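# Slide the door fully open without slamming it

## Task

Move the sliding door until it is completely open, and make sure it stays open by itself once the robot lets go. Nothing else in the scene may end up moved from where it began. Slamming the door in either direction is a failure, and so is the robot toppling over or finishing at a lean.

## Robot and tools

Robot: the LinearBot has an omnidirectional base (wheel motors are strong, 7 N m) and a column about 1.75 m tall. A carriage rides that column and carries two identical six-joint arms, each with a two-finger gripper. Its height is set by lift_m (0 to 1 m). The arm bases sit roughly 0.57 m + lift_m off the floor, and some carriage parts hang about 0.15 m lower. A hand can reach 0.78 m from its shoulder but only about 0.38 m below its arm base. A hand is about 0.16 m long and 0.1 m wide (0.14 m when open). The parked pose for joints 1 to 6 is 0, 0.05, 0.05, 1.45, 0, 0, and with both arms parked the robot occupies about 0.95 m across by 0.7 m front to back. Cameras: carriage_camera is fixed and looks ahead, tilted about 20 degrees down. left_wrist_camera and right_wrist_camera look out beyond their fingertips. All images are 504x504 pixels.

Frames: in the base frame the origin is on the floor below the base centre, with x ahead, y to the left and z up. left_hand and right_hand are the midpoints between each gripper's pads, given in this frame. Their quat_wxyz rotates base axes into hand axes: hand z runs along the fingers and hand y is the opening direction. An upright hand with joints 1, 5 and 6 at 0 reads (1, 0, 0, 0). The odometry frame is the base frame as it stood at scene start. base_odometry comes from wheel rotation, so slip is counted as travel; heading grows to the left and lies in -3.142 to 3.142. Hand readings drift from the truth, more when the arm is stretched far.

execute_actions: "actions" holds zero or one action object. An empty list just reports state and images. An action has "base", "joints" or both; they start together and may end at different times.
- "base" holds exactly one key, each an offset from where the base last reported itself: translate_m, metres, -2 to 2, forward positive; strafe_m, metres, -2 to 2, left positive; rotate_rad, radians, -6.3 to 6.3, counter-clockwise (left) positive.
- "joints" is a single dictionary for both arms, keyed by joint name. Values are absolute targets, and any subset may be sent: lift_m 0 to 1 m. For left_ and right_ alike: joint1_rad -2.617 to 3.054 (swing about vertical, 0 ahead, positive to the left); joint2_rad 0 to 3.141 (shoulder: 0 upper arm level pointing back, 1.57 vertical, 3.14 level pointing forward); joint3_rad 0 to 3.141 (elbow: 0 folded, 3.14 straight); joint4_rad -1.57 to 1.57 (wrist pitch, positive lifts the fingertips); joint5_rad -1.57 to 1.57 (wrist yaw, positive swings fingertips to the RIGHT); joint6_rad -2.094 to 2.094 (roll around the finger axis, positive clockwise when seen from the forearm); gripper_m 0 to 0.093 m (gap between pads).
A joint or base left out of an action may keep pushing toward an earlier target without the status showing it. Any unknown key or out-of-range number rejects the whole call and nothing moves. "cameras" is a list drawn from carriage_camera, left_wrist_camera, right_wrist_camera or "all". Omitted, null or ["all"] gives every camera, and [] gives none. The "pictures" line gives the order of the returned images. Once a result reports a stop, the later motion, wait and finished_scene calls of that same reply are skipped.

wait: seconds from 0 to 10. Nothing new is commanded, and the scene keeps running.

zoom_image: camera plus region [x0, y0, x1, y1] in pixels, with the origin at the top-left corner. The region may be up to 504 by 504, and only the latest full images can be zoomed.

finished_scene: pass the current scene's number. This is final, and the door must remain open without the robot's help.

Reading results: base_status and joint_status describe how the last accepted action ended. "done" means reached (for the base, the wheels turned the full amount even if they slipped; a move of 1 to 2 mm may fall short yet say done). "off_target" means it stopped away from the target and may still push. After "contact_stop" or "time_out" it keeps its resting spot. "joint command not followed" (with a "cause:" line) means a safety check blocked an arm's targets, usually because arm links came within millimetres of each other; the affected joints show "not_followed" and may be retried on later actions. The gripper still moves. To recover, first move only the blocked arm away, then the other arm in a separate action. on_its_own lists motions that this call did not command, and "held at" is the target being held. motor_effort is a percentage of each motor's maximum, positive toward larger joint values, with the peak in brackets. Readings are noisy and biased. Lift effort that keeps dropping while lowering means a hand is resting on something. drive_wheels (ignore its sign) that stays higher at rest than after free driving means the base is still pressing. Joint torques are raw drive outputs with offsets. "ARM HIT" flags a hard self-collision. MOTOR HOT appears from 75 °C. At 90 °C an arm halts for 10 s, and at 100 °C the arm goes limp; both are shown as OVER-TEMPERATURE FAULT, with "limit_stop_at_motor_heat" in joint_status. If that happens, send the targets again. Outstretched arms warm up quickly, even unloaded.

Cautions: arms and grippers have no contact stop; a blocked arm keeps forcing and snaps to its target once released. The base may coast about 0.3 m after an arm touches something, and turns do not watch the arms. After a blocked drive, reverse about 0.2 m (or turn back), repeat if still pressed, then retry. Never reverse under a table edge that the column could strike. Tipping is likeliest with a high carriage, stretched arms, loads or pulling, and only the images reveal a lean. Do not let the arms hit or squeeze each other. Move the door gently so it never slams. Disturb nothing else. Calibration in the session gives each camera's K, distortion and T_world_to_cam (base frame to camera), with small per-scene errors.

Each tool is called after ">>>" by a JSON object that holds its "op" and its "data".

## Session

>>> {"op": "execute_actions", "data": {"actions": []}}

Scene clock: 0.00 s.
Joint torques (N m, as the arm reports them, + toward a larger angle): no reading
base_odometry: x=+0.000 y=+0.000 heading=+0.000 (m, m, rad; odometry frame)
base_status: not commanded
joint_positions: lift_m=+0.302 left_joint1_rad=-0.020 left_joint2_rad=+0.042 left_joint3_rad=+0.046 left_joint4_rad=+1.479 left_joint5_rad=-0.039 left_joint6_rad=+0.006 left_gripper_m=+0.095 right_joint1_rad=+0.018 right_joint2_rad=+0.054 right_joint3_rad=+0.039 right_joint4_rad=+1.446 right_joint5_rad=+0.020 right_joint6_rad=+0.021 right_gripper_m=+0.094
joint_status: not commanded
motor_effort: lift_m=+30 drive_wheels=+3 (%)
left_hand: x=+0.2787 y=+0.3311 z=+1.3006 quat_wxyz=(+0.999, -0.019, +0.044, -0.006) (m; base frame)
right_hand: x=+0.2924 y=-0.3278 z=+1.2979 quat_wxyz=(+0.997, +0.010, +0.069, +0.019) (m; base frame)
pictures: carriage_camera, left_wrist_camera, right_wrist_camera
camera_calibration (this result's frames):
carriage_camera: T_world_to_cam=[[-0.0480079, -0.998829, 0.00591163, 0.00107208], [-0.310664, 0.00930637, -0.950474, 1.28224], [0.949307, -0.0474668, -0.310747, 0.215495], [0, 0, 0, 1]] pos_world=[0.193827, -0.000633349, 1.2857]
left_wrist_camera: T_world_to_cam=[[-0.00854236, -0.999702, 0.0228604, 0.305883], [0.73014, -0.0218561, -0.682948, 0.698483], [0.683244, 0.0108573, 0.730109, -1.02632], [0, 0, 0, 1]] pos_world=[0.19385, 0.332201, 1.21936]
right_wrist_camera: T_world_to_cam=[[0.0315593, -0.997965, -0.055411, -0.262962], [0.692856, 0.0618003, -0.718423, 0.749521], [0.720385, -0.0157189, 0.693396, -0.989676], [0, 0, 0, 1]] pos_world=[0.201937, -0.324304, 1.21014]
Images, in order (width x height): carriage_camera 504x504, left_wrist_camera 504x504, right_wrist_camera 504x504.

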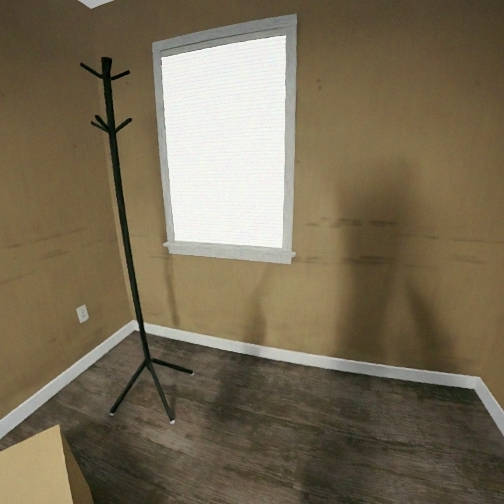

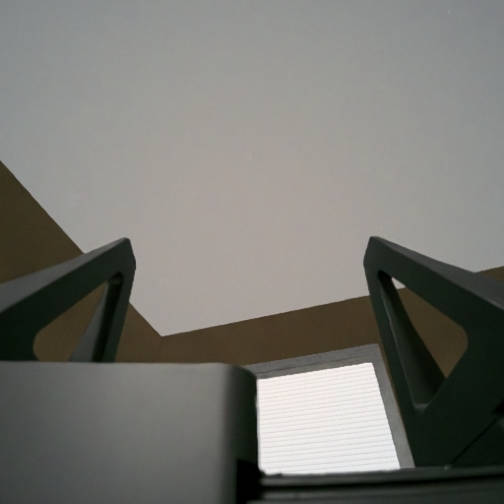

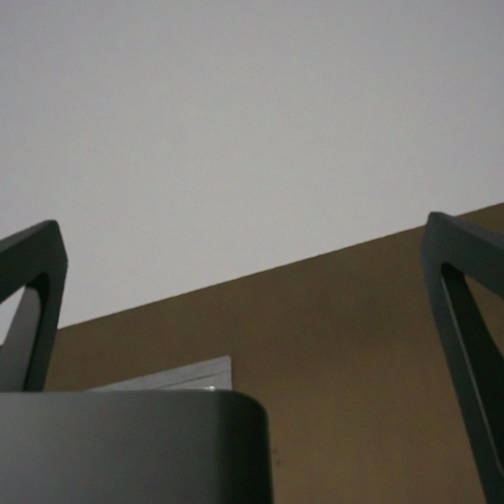

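>>> {"op": "execute_actions", "data": {"actions": [{"base": {"rotate_rad": -1.8}}], "cameras": ["carriage_camera"]}}

Scene clock: 6.37 s.
Joint torques (N m, as the arm reports them, + toward a larger angle): left_arm=[-0.33  4.29  6.63 -0.22 -0.07 -0.02] | right_arm=[-0.12  5.08  5.87 -0.16  0.05  0.  ]
base_odometry: x=+0.000 y=+0.000 heading=-1.800 (m, m, rad; odometry frame)
base_status: done
joint_positions: lift_m=+0.302 left_joint1_rad=-0.020 left_joint2_rad=+0.042 left_joint3_rad=+0.046 left_joint4_rad=+1.477 left_joint5_rad=-0.039 left_joint6_rad=+0.006 left_gripper_m=+0.095 right_joint1_rad=+0.018 right_joint2_rad=+0.054 right_joint3_rad=+0.039 right_joint4_rad=+1.446 right_joint5_rad=+0.020 right_joint6_rad=+0.021 right_gripper_m=+0.094
joint_status: not commanded
motor_effort: lift_m=+30(30) drive_wheels=+5(13) (%)
left_hand: x=+0.2790 y=+0.3311 z=+1.3006 quat_wxyz=(+0.999, -0.019, +0.045, -0.006) (m; base frame)
right_hand: x=+0.2924 y=-0.3278 z=+1.2979 quat_wxyz=(+0.997, +0.010, +0.069, +0.019) (m; base frame)
pictures: carriage_camera
camera_calibration (this result's frames):
carriage_camera: T_world_to_cam=[[-0.0480079, -0.998829, 0.00591163, 0.00107208], [-0.310664, 0.00930637, -0.950474, 1.28224], [0.949307, -0.0474668, -0.310747, 0.215495], [0, 0, 0, 1]] pos_world=[0.193827, -0.000633349, 1.2857]
Images, in order (width x height): carriage_camera 504x504.

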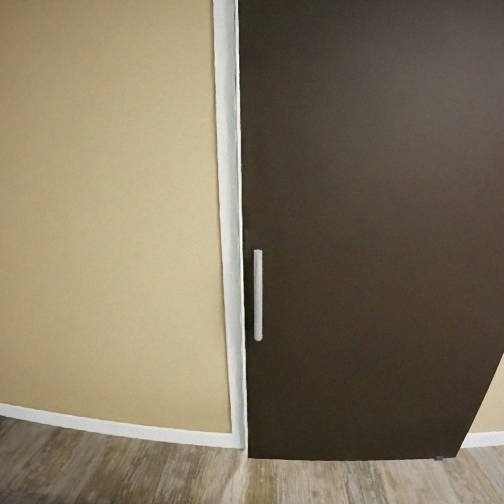

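>>> {"op": "execute_actions", "data": {"actions": [{"base": {"rotate_rad": -0.1}, "joints": {"lift_m": 0.01, "left_joint1_rad": 0.0, "left_joint2_rad": 1.6, "left_joint3_rad": 1.32, "left_joint4_rad": 0.28, "left_joint5_rad": 0.0}}], "cameras": []}}

>>> {"op": "execute_actions", "data": {"actions": [{"base": {"strafe_m": -0.29}}]}}

Scene clock: 46.67 s.
Joint torques (N m, as the arm reports them, + toward a larger angle): left_arm=[ 0.59 -9.61 11.5   2.33 -0.03 -0.04] | right_arm=[-0.11  5.1   5.85 -0.16  0.05  0.  ]
base_odometry: x=+0.000 y=+0.000 heading=-1.899 (m, m, rad; odometry frame)
base_status: done
joint_positions: lift_m=+0.010 left_joint1_rad=-0.009 left_joint2_rad=+1.616 left_joint3_rad=+1.293 left_joint4_rad=+0.259 left_joint5_rad=-0.008 left_joint6_rad=+0.006 left_gripper_m=+0.095 right_joint1_rad=+0.018 right_joint2_rad=+0.054 right_joint3_rad=+0.039 right_joint4_rad=+1.446 right_joint5_rad=+0.020 right_joint6_rad=+0.021 right_gripper_m=+0.094
joint_status: all done
motor_effort: lift_m=+27(26) drive_wheels=+5(12) (%)
left_hand: x=+0.7847 y=+0.3213 z=+0.9187 quat_wxyz=(+0.684, +0.003, +0.729, +0.002) (m; base frame)
right_hand: x=+0.2924 y=-0.3278 z=+1.0056 quat_wxyz=(+0.997, +0.010, +0.069, +0.019) (m; base frame)
pictures: none
No camera images: the call's "cameras" was empty. Leave "cameras" out to get every camera's image.

Scene clock: 49.10 s.
Joint torques (N m, as the arm reports them, + toward a larger angle): left_arm=[ 0.36 -9.63 11.29  2.3  -0.03 -0.03] | right_arm=[-0.08  5.05  5.88 -0.16  0.05  0.  ]
base_odometry: x=-0.274 y=+0.094 heading=-1.900 (m, m, rad; odometry frame)
base_status: done
joint_positions: lift_m=+0.010 left_joint1_rad=-0.007 left_joint2_rad=+1.616 left_joint3_rad=+1.293 left_joint4_rad=+0.260 left_joint5_rad=-0.006 left_joint6_rad=+0.006 left_gripper_m=+0.095 right_joint1_rad=+0.018 right_joint2_rad=+0.054 right_joint3_rad=+0.039 right_joint4_rad=+1.446 right_joint5_rad=+0.020 right_joint6_rad=+0.021 right_gripper_m=+0.094
joint_status: not commanded
motor_effort: lift_m=+27(27) drive_wheels=-7(15) (%)
left_hand: x=+0.7847 y=+0.3222 z=+0.9190 quat_wxyz=(+0.685, +0.003, +0.729, +0.002) (m; base frame)
right_hand: x=+0.2924 y=-0.3278 z=+1.0056 quat_wxyz=(+0.997, +0.010, +0.069, +0.019) (m; base frame)
pictures: carriage_camera, left_wrist_camera, right_wrist_camera
camera_calibration (this result's frames):
carriage_camera: T_world_to_cam=[[-0.0480079, -0.998829, 0.00591163, 0.00279996], [-0.310664, 0.00930637, -0.950474, 1.00443], [0.949307, -0.0474668, -0.310747, 0.124668], [0, 0, 0, 1]] pos_world=[0.193827, -0.000633349, 0.993413]
left_wrist_camera: T_world_to_cam=[[-0.0163733, -0.999829, -0.00858019, 0.345103], [-0.663958, 0.0172884, -0.74757, 1.20896], [0.74759, -0.0065433, -0.664128, 0.14308], [0, 0, 0, 1]] pos_world=[0.701381, 0.325079, 1.00176]
right_wrist_camera: T_world_to_cam=[[0.0315593, -0.997965, -0.055411, -0.279158], [0.692856, 0.0618003, -0.718423, 0.539537], [0.720385, -0.0157189, 0.693396, -0.787007], [0, 0, 0, 1]] pos_world=[0.201937, -0.324304, 0.917855]
Images, in order (width x height): carriage_camera 504x504, left_wrist_camera 504x504, right_wrist_camera 504x504.

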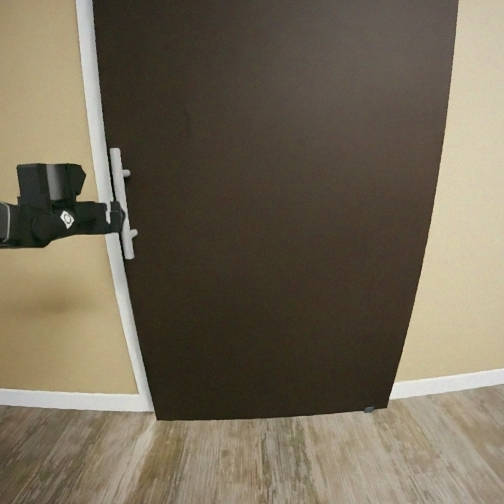

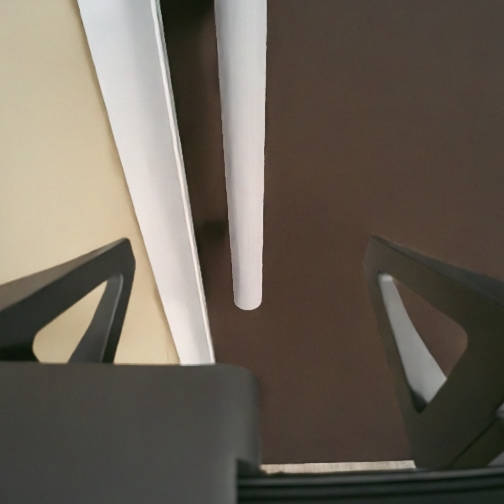

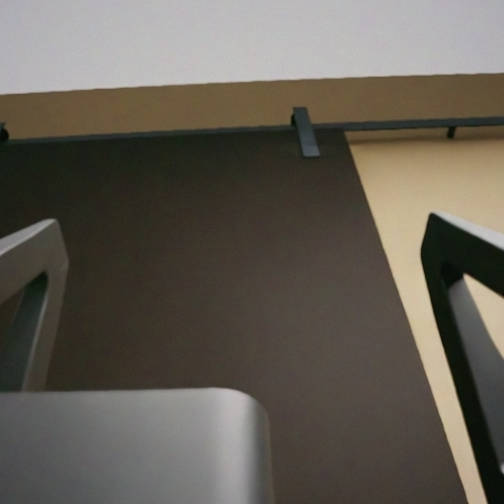

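>>> {"op": "execute_actions", "data": {"actions": [{"base": {"translate_m": 0.145}}], "cameras": ["carriage_camera", "left_wrist_camera"]}}

Scene clock: 61.43 s.
Joint torques (N m, as the arm reports them, + toward a larger angle): left_arm=[ 0.33 -9.71 11.56  2.28 -0.05 -0.02] | right_arm=[-0.11  5.07  5.92 -0.17  0.05  0.  ]
base_odometry: x=-0.322 y=-0.043 heading=-1.901 (m, m, rad; odometry frame)
base_status: done
joint_positions: lift_m=+0.010 left_joint1_rad=-0.007 left_joint2_rad=+1.616 left_joint3_rad=+1.293 left_joint4_rad=+0.265 left_joint5_rad=-0.006 left_joint6_rad=+0.006 left_gripper_m=+0.095 right_joint1_rad=+0.018 right_joint2_rad=+0.054 right_joint3_rad=+0.039 right_joint4_rad=+1.447 right_joint5_rad=+0.020 right_joint6_rad=+0.021 right_gripper_m=+0.094
joint_status: not commanded
motor_effort: lift_m=+27(27) drive_wheels=-6(9) (%)
left_hand: x=+0.7848 y=+0.3221 z=+0.9202 quat_wxyz=(+0.686, +0.003, +0.727, +0.002) (m; base frame)
right_hand: x=+0.2923 y=-0.3278 z=+1.0056 quat_wxyz=(+0.997, +0.010, +0.069, +0.019) (m; base frame)
pictures: carriage_camera, left_wrist_camera
camera_calibration (this result's frames):
carriage_camera: T_world_to_cam=[[-0.0480079, -0.998829, 0.00591163, 0.00279996], [-0.310664, 0.00930637, -0.950474, 1.00443], [0.949307, -0.0474668, -0.310747, 0.124668], [0, 0, 0, 1]] pos_world=[0.193827, -0.000633349, 0.993413]
left_wrist_camera: T_world_to_cam=[[-0.0167114, -0.999823, -0.00860383, 0.345334], [-0.660237, 0.0174968, -0.750854, 1.20995], [0.750872, -0.00686728, -0.660412, 0.137943], [0, 0, 0, 1]] pos_world=[0.701046, 0.32505, 1.00257]
Images, in order (width x height): carriage_camera 504x504, left_wrist_camera 504x504.

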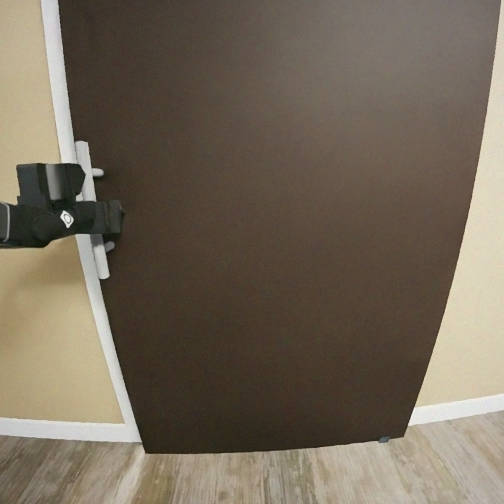

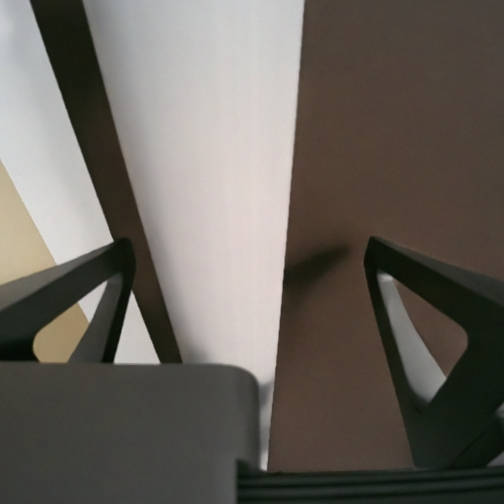

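>>> {"op": "execute_actions", "data": {"actions": [{"joints": {"left_gripper_m": 0.0}}], "cameras": ["carriage_camera", "left_wrist_camera"]}}

Scene clock: 66.00 s.
Joint torques (N m, as the arm reports them, + toward a larger angle): left_arm=[-0.53 -9.66 11.47  2.22  0.03  0.05] | right_arm=[-0.09  5.08  5.87 -0.17  0.04  0.01]
base_odometry: x=-0.322 y=-0.043 heading=-1.901 (m, m, rad; odometry frame)
base_status: not commanded
joint_positions: lift_m=+0.010 left_joint1_rad=+0.002 left_joint2_rad=+1.616 left_joint3_rad=+1.293 left_joint4_rad=+0.266 left_joint5_rad=-0.015 left_joint6_rad=-0.003 left_gripper_m=+0.021 right_joint1_rad=+0.018 right_joint2_rad=+0.054 right_joint3_rad=+0.039 right_joint4_rad=+1.447 right_joint5_rad=+0.020 right_joint6_rad=+0.021 right_gripper_m=+0.094
joint_status: left_gripper_m off_target (ended at +0.021, target +0.000)
motor_effort: lift_m=+27(27) drive_wheels=-5(5) (%)
left_hand: x=+0.7848 y=+0.3286 z=+0.9204 quat_wxyz=(+0.687, -0.007, +0.727, +0.005) (m; base frame)
right_hand: x=+0.2923 y=-0.3278 z=+1.0056 quat_wxyz=(+0.997, +0.010, +0.069, +0.019) (m; base frame)
pictures: carriage_camera, left_wrist_camera
camera_calibration (this result's frames):
carriage_camera: T_world_to_cam=[[-0.0480079, -0.998829, 0.00591163, 0.00279996], [-0.310664, 0.00930637, -0.950474, 1.00443], [0.949307, -0.0474668, -0.310747, 0.124668], [0, 0, 0, 1]] pos_world=[0.193827, -0.000633349, 0.993413]
left_wrist_camera: T_world_to_cam=[[0.00208937, -0.999998, -0.000373263, 0.329477], [-0.659765, -0.001098, -0.751472, 1.21628], [0.751469, 0.00181637, -0.659765, 0.134198], [0, 0, 0, 1]] pos_world=[0.700926, 0.330568, 1.00266]
Images, in order (width x height): carriage_camera 504x504, left_wrist_camera 504x504.

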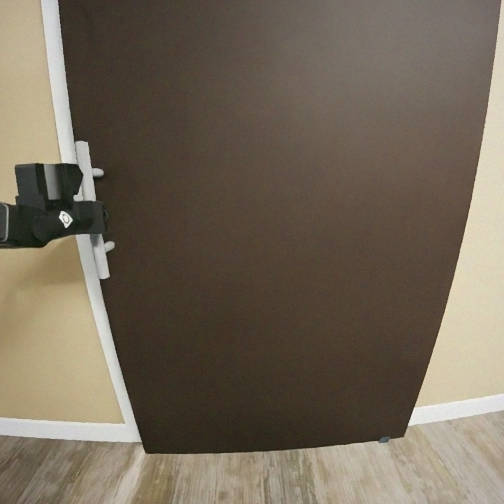

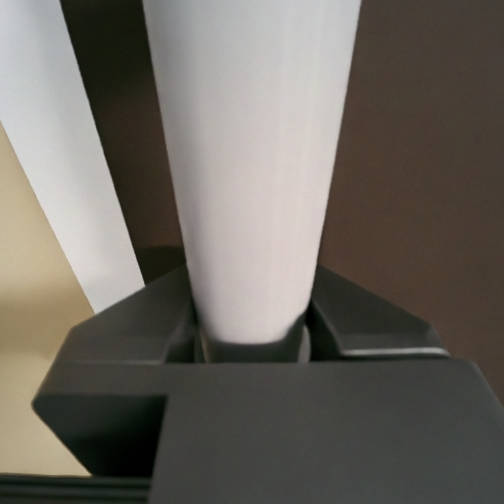

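>>> {"op": "execute_actions", "data": {"actions": [{"base": {"strafe_m": -0.45}, "joints": {"left_joint1_rad": -0.01, "left_joint5_rad": 0.01}}]}}

Scene clock: 73.10 s.
Joint torques (N m, as the arm reports them, + toward a larger angle): left_arm=[ 3.43 -9.66  9.66  2.6  -1.23 -0.04] | right_arm=[-0.08  5.09  5.85 -0.17  0.05  0.  ]
base_odometry: x=-0.747 y=+0.102 heading=-1.901 (m, m, rad; odometry frame)
base_status: done
joint_positions: lift_m=+0.010 left_joint1_rad=-0.051 left_joint2_rad=+1.616 left_joint3_rad=+1.311 left_joint4_rad=+0.230 left_joint5_rad=+0.142 left_joint6_rad=+0.008 left_gripper_m=+0.020 right_joint1_rad=+0.018 right_joint2_rad=+0.054 right_joint3_rad=+0.039 right_joint4_rad=+1.447 right_joint5_rad=+0.020 right_joint6_rad=+0.021 right_gripper_m=+0.094
joint_status: left_joint1_rad off_target (ended at -0.050, target -0.010); left_joint5_rad off_target (ended at +0.142, target +0.010)
motor_effort: lift_m=+27(27) drive_wheels=-4(24) (%)
left_hand: x=+0.7813 y=+0.2740 z=+0.9204 quat_wxyz=(+0.677, +0.070, +0.730, -0.066) (m; base frame)
right_hand: x=+0.2923 y=-0.3278 z=+1.0056 quat_wxyz=(+0.997, +0.010, +0.069, +0.019) (m; base frame)
pictures: carriage_camera, left_wrist_camera, right_wrist_camera
camera_calibration (this result's frames):
carriage_camera: T_world_to_cam=[[-0.0480079, -0.998829, 0.00591163, 0.00279996], [-0.310664, 0.00930637, -0.950474, 1.00443], [0.949307, -0.0474668, -0.310747, 0.124668], [0, 0, 0, 1]] pos_world=[0.193827, -0.000633349, 0.993412]
left_wrist_camera: T_world_to_cam=[[-0.206214, -0.978507, 0.000709456, 0.430765], [-0.658496, 0.138238, -0.739779, 1.16404], [0.723781, -0.15302, -0.672849, 0.213031], [0, 0, 0, 1]] pos_world=[0.701158, 0.29319, 1.00417]
right_wrist_camera: T_world_to_cam=[[0.0315804, -0.997964, -0.0554056, -0.279167], [0.69313, 0.0618051, -0.718158, 0.539266], [0.720121, -0.0157236, 0.693671, -0.787149], [0, 0, 0, 1]] pos_world=[0.201877, -0.324305, 0.917833]
Images, in order (width x height): carriage_camera 504x504, left_wrist_camera 504x504, right_wrist_camera 504x504.

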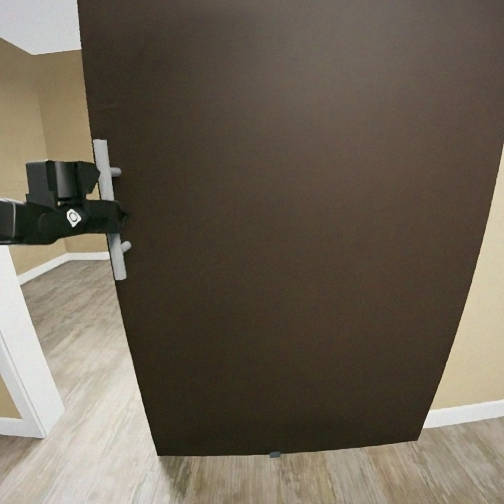

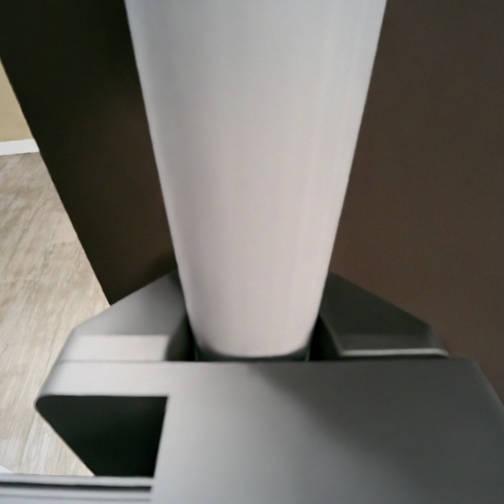

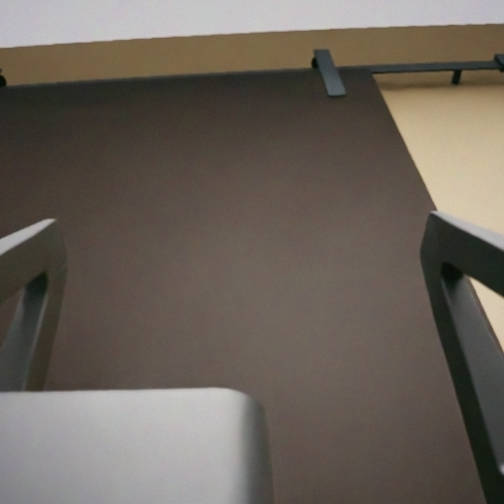

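>>> {"op": "execute_actions", "data": {"actions": [{"base": {"strafe_m": -0.32}, "joints": {"left_joint1_rad": 0.0, "left_joint5_rad": 0.0}}]}}

Scene clock: 80.60 s.
Joint torques (N m, as the arm reports them, + toward a larger angle): left_arm=[ 4.46 -7.34  9.73  3.17 -0.12  0.09] | right_arm=[-0.11  5.07  5.9  -0.16  0.05  0.  ]
base_odometry: x=-1.050 y=+0.206 heading=-1.901 (m, m, rad; odometry frame)
base_status: done
joint_positions: lift_m=+0.010 left_joint1_rad=-0.048 left_joint2_rad=+1.591 left_joint3_rad=+1.311 left_joint4_rad=+0.170 left_joint5_rad=+0.003 left_joint6_rad=-0.005 left_gripper_m=+0.020 right_joint1_rad=+0.018 right_joint2_rad=+0.054 right_joint3_rad=+0.039 right_joint4_rad=+1.447 right_joint5_rad=+0.020 right_joint6_rad=+0.021 right_gripper_m=+0.094
joint_status: left_joint1_rad off_target (ended at -0.048, target +0.000); the others done
motor_effort: lift_m=+27(27) drive_wheels=-4(21) (%)
left_hand: x=+0.7772 y=+0.2992 z=+0.9182 quat_wxyz=(+0.667, +0.017, +0.745, -0.019) (m; base frame)
right_hand: x=+0.2923 y=-0.3278 z=+1.0056 quat_wxyz=(+0.997, +0.010, +0.069, +0.019) (m; base frame)
pictures: carriage_camera, left_wrist_camera, right_wrist_camera
camera_calibration (this result's frames):
carriage_camera: T_world_to_cam=[[-0.0480079, -0.998829, 0.00591163, 0.00279996], [-0.310664, 0.00930637, -0.950474, 1.00443], [0.949307, -0.0474668, -0.310747, 0.124668], [0, 0, 0, 1]] pos_world=[0.193827, -0.000633349, 0.993412]
left_wrist_camera: T_world_to_cam=[[-0.0657622, -0.997826, 0.00425686, 0.347964], [-0.697858, 0.0429426, -0.714947, 1.19247], [0.713211, -0.0499872, -0.699165, 0.219909], [0, 0, 0, 1]] pos_world=[0.698217, 0.306992, 1.00483]
right_wrist_camera: T_world_to_cam=[[0.0315804, -0.997964, -0.0554056, -0.279167], [0.69313, 0.0618051, -0.718158, 0.539266], [0.720121, -0.0157236, 0.693671, -0.787149], [0, 0, 0, 1]] pos_world=[0.201877, -0.324305, 0.917833]
Images, in order (width x height): carriage_camera 504x504, left_wrist_camera 504x504, right_wrist_camera 504x504.

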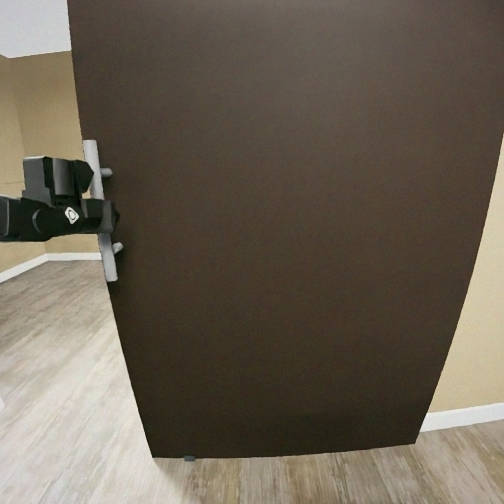

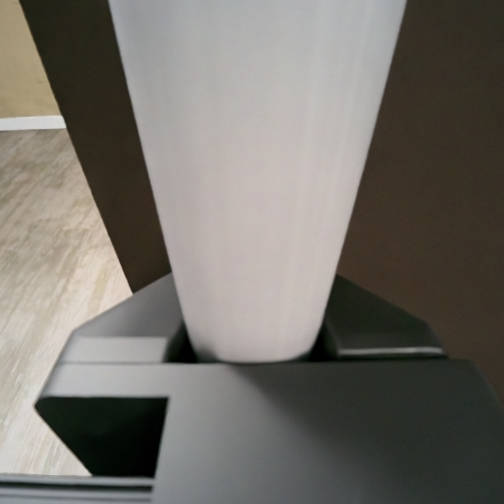

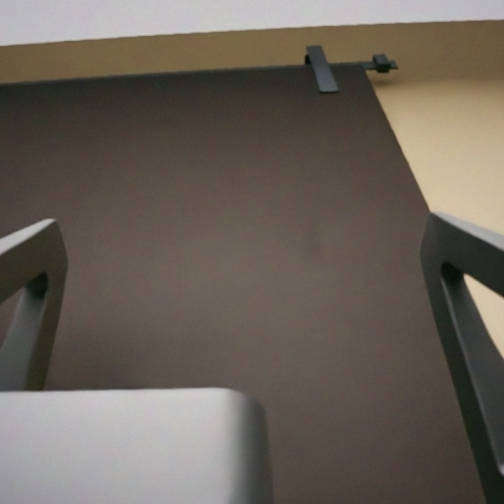

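>>> {"op": "execute_actions", "data": {"actions": [{"base": {"strafe_m": -0.1}, "joints": {"left_joint1_rad": -0.01, "left_joint5_rad": 0.01}}]}}

Scene clock: 91.03 s.
Joint torques (N m, as the arm reports them, + toward a larger angle): left_arm=[-4.23 -7.09 10.06  3.16  0.92  0.21] | right_arm=[-0.11  5.1   5.87 -0.18  0.05  0.  ]
base_odometry: x=-1.145 y=+0.238 heading=-1.900 (m, m, rad; odometry frame)
base_status: done
joint_positions: lift_m=+0.010 left_joint1_rad=+0.031 left_joint2_rad=+1.589 left_joint3_rad=+1.307 left_joint4_rad=+0.172 left_joint5_rad=-0.105 left_joint6_rad=-0.016 left_gripper_m=+0.020 right_joint1_rad=+0.018 right_joint2_rad=+0.054 right_joint3_rad=+0.039 right_joint4_rad=+1.447 right_joint5_rad=+0.020 right_joint6_rad=+0.021 right_gripper_m=+0.094
joint_status: left_joint1_rad off_target (ended at +0.030, target -0.010); left_joint5_rad off_target (ended at -0.105, target +0.010)
motor_effort: lift_m=+27(27) drive_wheels=+2(13) (%)
left_hand: x=+0.7755 y=+0.3588 z=+0.9182 quat_wxyz=(+0.666, -0.052, +0.743, +0.044) (m; base frame)
right_hand: x=+0.2923 y=-0.3278 z=+1.0056 quat_wxyz=(+0.997, +0.010, +0.069, +0.019) (m; base frame)
pictures: carriage_camera, left_wrist_camera, right_wrist_camera
camera_calibration (this result's frames):
carriage_camera: T_world_to_cam=[[-0.0480079, -0.998829, 0.00591163, 0.00279996], [-0.310664, 0.00930637, -0.950474, 1.00443], [0.949307, -0.0474668, -0.310747, 0.124668], [0, 0, 0, 1]] pos_world=[0.193827, -0.000633349, 0.993412]
left_wrist_camera: T_world_to_cam=[[0.120949, -0.992654, 0.00307037, 0.261759], [-0.692814, -0.0866296, -0.715893, 1.23219], [0.7109, 0.0844593, -0.698203, 0.176771], [0, 0, 0, 1]] pos_world=[0.696353, 0.35165, 1.00473]
right_wrist_camera: T_world_to_cam=[[0.0315804, -0.997964, -0.0554056, -0.279167], [0.69313, 0.0618051, -0.718158, 0.539266], [0.720121, -0.0157236, 0.693671, -0.787149], [0, 0, 0, 1]] pos_world=[0.201877, -0.324305, 0.917833]
Images, in order (width x height): carriage_camera 504x504, left_wrist_camera 504x504, right_wrist_camera 504x504.

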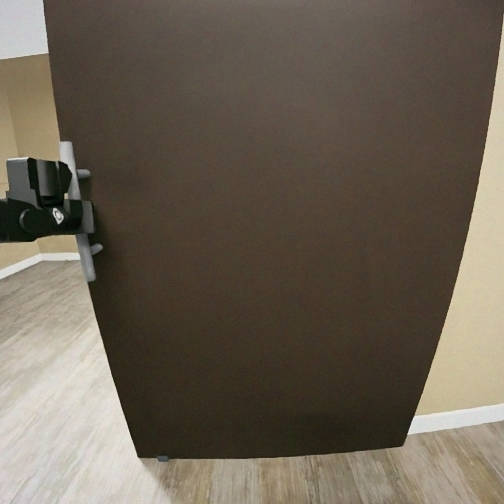

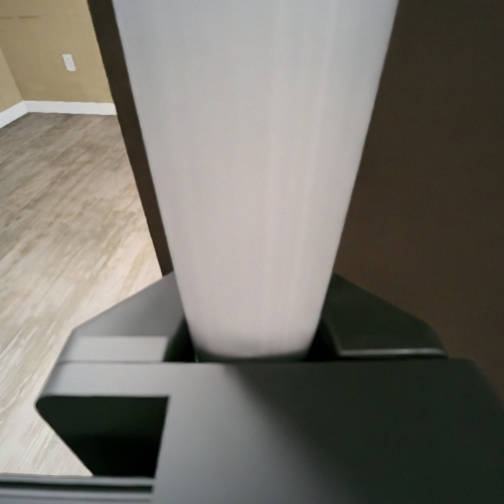

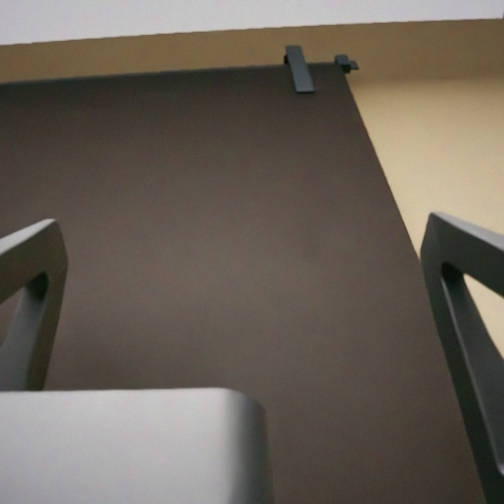

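>>> {"op": "execute_actions", "data": {"actions": [{"base": {"strafe_m": -0.07}, "joints": {"left_joint1_rad": 0.0, "left_joint5_rad": 0.0}}]}}

Scene clock: 96.37 s.
Joint torques (N m, as the arm reports them, + toward a larger angle): left_arm=[-3.81 -7.01 10.62  3.04  1.3   0.27] | right_arm=[-0.15  5.1   5.9  -0.16  0.05  0.  ]
base_odometry: x=-1.211 y=+0.261 heading=-1.900 (m, m, rad; odometry frame)
base_status: done
joint_positions: lift_m=+0.010 left_joint1_rad=+0.036 left_joint2_rad=+1.588 left_joint3_rad=+1.301 left_joint4_rad=+0.184 left_joint5_rad=-0.161 left_joint6_rad=-0.021 left_gripper_m=+0.020 right_joint1_rad=+0.018 right_joint2_rad=+0.054 right_joint3_rad=+0.039 right_joint4_rad=+1.447 right_joint5_rad=+0.020 right_joint6_rad=+0.021 right_gripper_m=+0.094
joint_status: left_joint1_rad off_target (ended at +0.036, target +0.000); left_joint5_rad off_target (ended at -0.161, target +0.000)
motor_effort: lift_m=+27(27) drive_wheels=+3(15) (%)
left_hand: x=+0.7736 y=+0.3711 z=+0.9187 quat_wxyz=(+0.667, -0.075, +0.738, +0.065) (m; base frame)
right_hand: x=+0.2923 y=-0.3278 z=+1.0056 quat_wxyz=(+0.997, +0.010, +0.069, +0.019) (m; base frame)
pictures: carriage_camera, left_wrist_camera, right_wrist_camera
camera_calibration (this result's frames):
carriage_camera: T_world_to_cam=[[-0.0480079, -0.998829, 0.00591163, 0.00279996], [-0.310664, 0.00930637, -0.950474, 1.00443], [0.949307, -0.0474668, -0.310747, 0.124668], [0, 0, 0, 1]] pos_world=[0.193827, -0.000633349, 0.993412]
left_wrist_camera: T_world_to_cam=[[0.181865, -0.983318, 0.00333167, 0.223336], [-0.680488, -0.128301, -0.72144, 1.24337], [0.709832, 0.128938, -0.692469, 0.156506], [0, 0, 0, 1]] pos_world=[0.694391, 0.358957, 1.00465]
right_wrist_camera: T_world_to_cam=[[0.0315804, -0.997964, -0.0554056, -0.279167], [0.69313, 0.0618051, -0.718158, 0.539266], [0.720121, -0.0157236, 0.693671, -0.787149], [0, 0, 0, 1]] pos_world=[0.201877, -0.324305, 0.917833]
Images, in order (width x height): carriage_camera 504x504, left_wrist_camera 504x504, right_wrist_camera 504x504.

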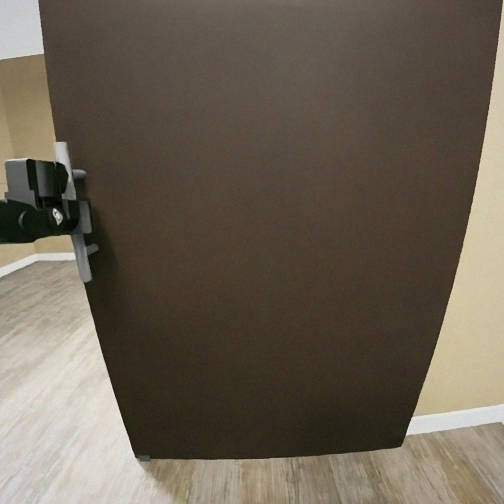

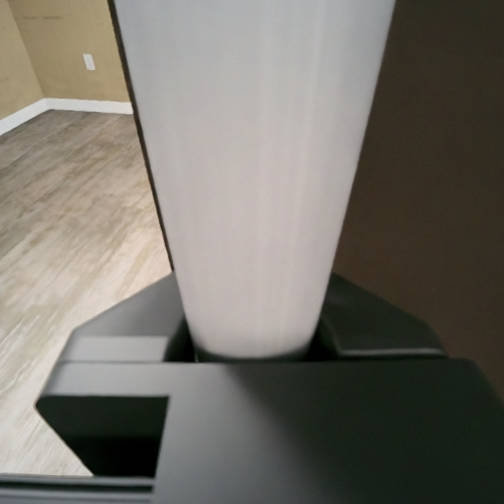

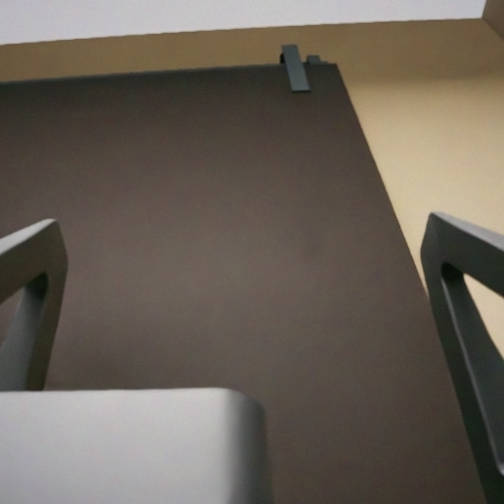

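>>> {"op": "execute_actions", "data": {"actions": [{"base": {"strafe_m": -0.03}, "joints": {"left_joint1_rad": -0.01, "left_joint5_rad": 0.01}}], "cameras": ["carriage_camera", "right_wrist_camera"]}}

Scene clock: 101.73 s.
Joint torques (N m, as the arm reports them, + toward a larger angle): left_arm=[-7.5  -7.37 10.62  2.96  1.33  0.25] | right_arm=[-0.12  5.08  5.94 -0.17  0.05  0.  ]
base_odometry: x=-1.240 y=+0.270 heading=-1.900 (m, m, rad; odometry frame)
base_status: done
joint_positions: lift_m=+0.010 left_joint1_rad=+0.063 left_joint2_rad=+1.592 left_joint3_rad=+1.301 left_joint4_rad=+0.192 left_joint5_rad=-0.155 left_joint6_rad=-0.020 left_gripper_m=+0.020 right_joint1_rad=+0.018 right_joint2_rad=+0.054 right_joint3_rad=+0.039 right_joint4_rad=+1.447 right_joint5_rad=+0.020 right_joint6_rad=+0.021 right_gripper_m=+0.094
joint_status: left_joint1_rad off_target (ended at +0.063, target -0.010); left_joint5_rad off_target (ended at -0.155, target +0.010)
motor_effort: lift_m=+27(27) drive_wheels=+4(14) (%)
left_hand: x=+0.7734 y=+0.3842 z=+0.9186 quat_wxyz=(+0.668, -0.083, +0.736, +0.072) (m; base frame)
right_hand: x=+0.2923 y=-0.3278 z=+1.0056 quat_wxyz=(+0.997, +0.010, +0.069, +0.019) (m; base frame)
pictures: carriage_camera, right_wrist_camera
camera_calibration (this result's frames):
carriage_camera: T_world_to_cam=[[-0.0480079, -0.998829, 0.00591163, 0.00279996], [-0.310664, 0.00930637, -0.950474, 1.00443], [0.949307, -0.0474668, -0.310747, 0.124668], [0, 0, 0, 1]] pos_world=[0.193827, -0.000633349, 0.993412]
right_wrist_camera: T_world_to_cam=[[0.0315804, -0.997964, -0.0554056, -0.279167], [0.69313, 0.0618051, -0.718158, 0.539266], [0.720121, -0.0157236, 0.693671, -0.787149], [0, 0, 0, 1]] pos_world=[0.201877, -0.324305, 0.917833]
Images, in order (width x height): carriage_camera 504x504, right_wrist_camera 504x504.

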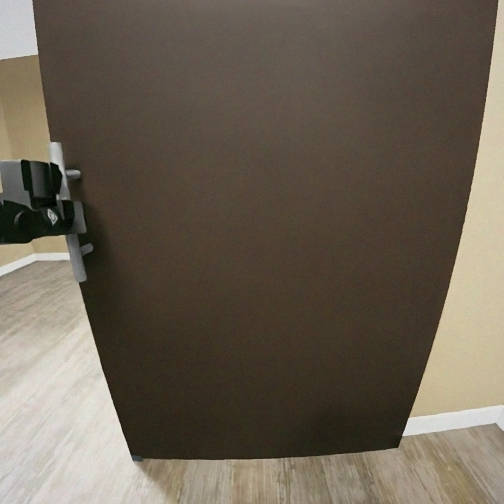

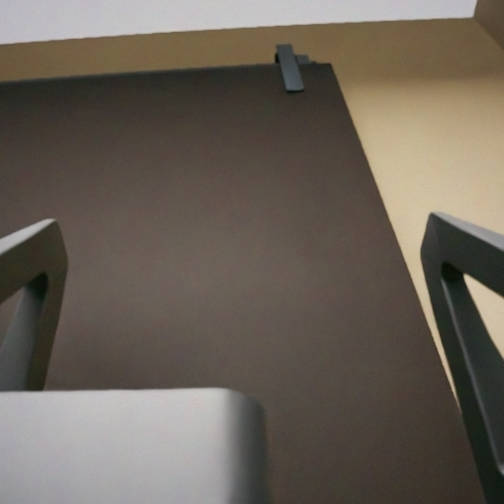

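At the stop. Release and back away.

>>> {"op": "execute_actions", "data": {"actions": [{"joints": {"left_joint1_rad": 0.063, "left_joint5_rad": -0.15, "left_gripper_m": 0.09}}], "cameras": []}}

>>> {"op": "execute_actions", "data": {"actions": [{"base": {"translate_m": -0.15}}]}}

Scene clock: 106.53 s.
Joint torques (N m, as the arm reports them, + toward a larger angle): left_arm=[-3.14 -5.29 10.6   3.31  0.84 -0.08] | right_arm=[-0.1   5.06  5.91 -0.17  0.05  0.  ]
base_odometry: x=-1.240 y=+0.270 heading=-1.900 (m, m, rad; odometry frame)
base_status: not commanded
joint_positions: lift_m=+0.010 left_joint1_rad=+0.093 left_joint2_rad=+1.570 left_joint3_rad=+1.301 left_joint4_rad=+0.154 left_joint5_rad=-0.260 left_joint6_rad=+0.012 left_gripper_m=+0.090 right_joint1_rad=+0.018 right_joint2_rad=+0.054 right_joint3_rad=+0.039 right_joint4_rad=+1.447 right_joint5_rad=+0.020 right_joint6_rad=+0.021 right_gripper_m=+0.094
joint_status: left_joint1_rad off_target (ended at +0.093, target +0.063); left_joint5_rad off_target (ended at -0.261, target -0.150); the others done
motor_effort: lift_m=+27(27) drive_wheels=+3(4) (%)
left_hand: x=+0.7602 y=+0.4165 z=+0.9205 quat_wxyz=(+0.653, -0.116, +0.736, +0.132) (m; base frame)
right_hand: x=+0.2923 y=-0.3278 z=+1.0056 quat_wxyz=(+0.997, +0.010, +0.069, +0.019) (m; base frame)
pictures: none
No camera images: the call's "cameras" was empty. Leave "cameras" out to get every camera's image.

Scene clock: 108.43 s.
Joint torques (N m, as the arm reports them, + toward a larger angle): left_arm=[-1.09 -7.36 10.55  2.28  0.   -0.1 ] | right_arm=[-0.11  5.12  5.89 -0.17  0.05  0.  ]
base_odometry: x=-1.191 y=+0.412 heading=-1.900 (m, m, rad; odometry frame)
base_status: done
joint_positions: lift_m=+0.010 left_joint1_rad=+0.071 left_joint2_rad=+1.592 left_joint3_rad=+1.301 left_joint4_rad=+0.263 left_joint5_rad=-0.160 left_joint6_rad=+0.012 left_gripper_m=+0.090 right_joint1_rad=+0.018 right_joint2_rad=+0.054 right_joint3_rad=+0.039 right_joint4_rad=+1.446 right_joint5_rad=+0.020 right_joint6_rad=+0.021 right_gripper_m=+0.094
joint_status: not commanded
on_its_own: left_joint1_rad moved -0.023 to your old target +0.063; left_joint5_rad moved +0.101 to your old target -0.150
motor_effort: lift_m=+27(27) drive_wheels=-3(10) (%)
left_hand: x=+0.7739 y=+0.3890 z=+0.9359 quat_wxyz=(+0.692, -0.076, +0.713, +0.086) (m; base frame)
right_hand: x=+0.2924 y=-0.3278 z=+1.0056 quat_wxyz=(+0.997, +0.010, +0.069, +0.019) (m; base frame)
pictures: carriage_camera, left_wrist_camera, right_wrist_camera
camera_calibration (this result's frames):
carriage_camera: T_world_to_cam=[[-0.0480079, -0.998829, 0.00591163, 0.00279996], [-0.310664, 0.00930637, -0.950474, 1.00443], [0.949307, -0.0474668, -0.310747, 0.124668], [0, 0, 0, 1]] pos_world=[0.193827, -0.000633349, 0.993412]
left_wrist_camera: T_world_to_cam=[[0.213188, -0.976821, -0.0192615, 0.235205], [-0.626154, -0.121469, -0.770179, 1.25917], [0.749988, 0.176253, -0.637536, 0.0650185], [0, 0, 0, 1]] pos_world=[0.689531, 0.371244, 1.01577]
right_wrist_camera: T_world_to_cam=[[0.0315593, -0.997965, -0.055411, -0.279158], [0.692856, 0.0618003, -0.718423, 0.539537], [0.720385, -0.0157189, 0.693396, -0.787006], [0, 0, 0, 1]] pos_world=[0.201937, -0.324304, 0.917854]
Images, in order (width x height): carriage_camera 504x504, left_wrist_camera 504x504, right_wrist_camera 504x504.

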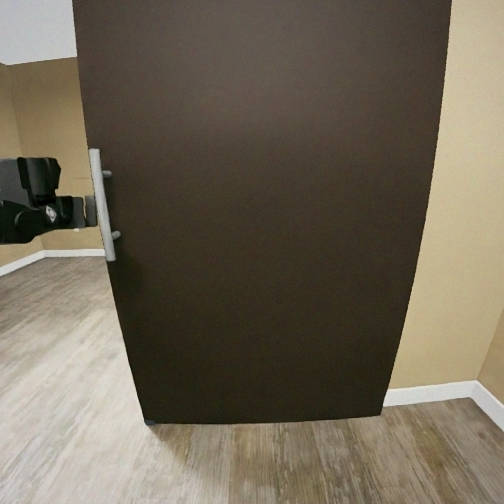

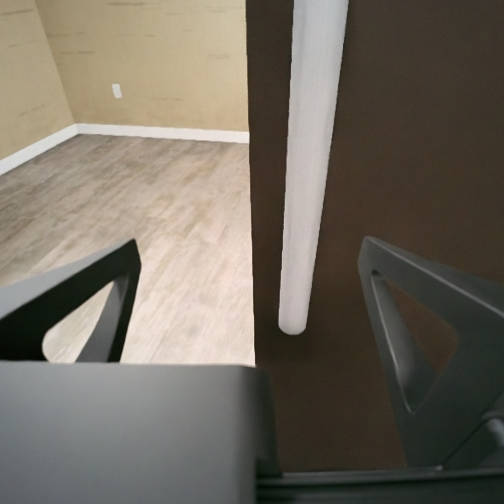

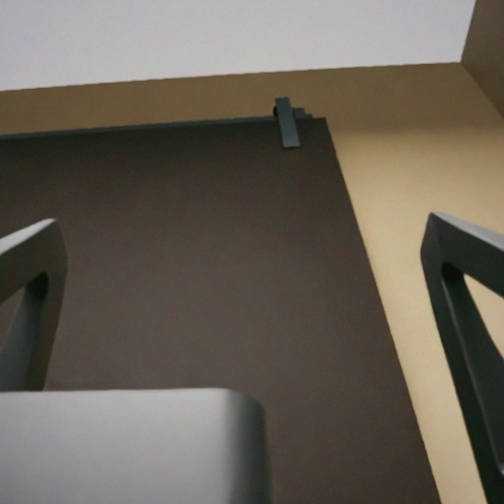

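>>> {"op": "finished_scene", "data": {"scene": 2}}

The scene is finished: the task was done.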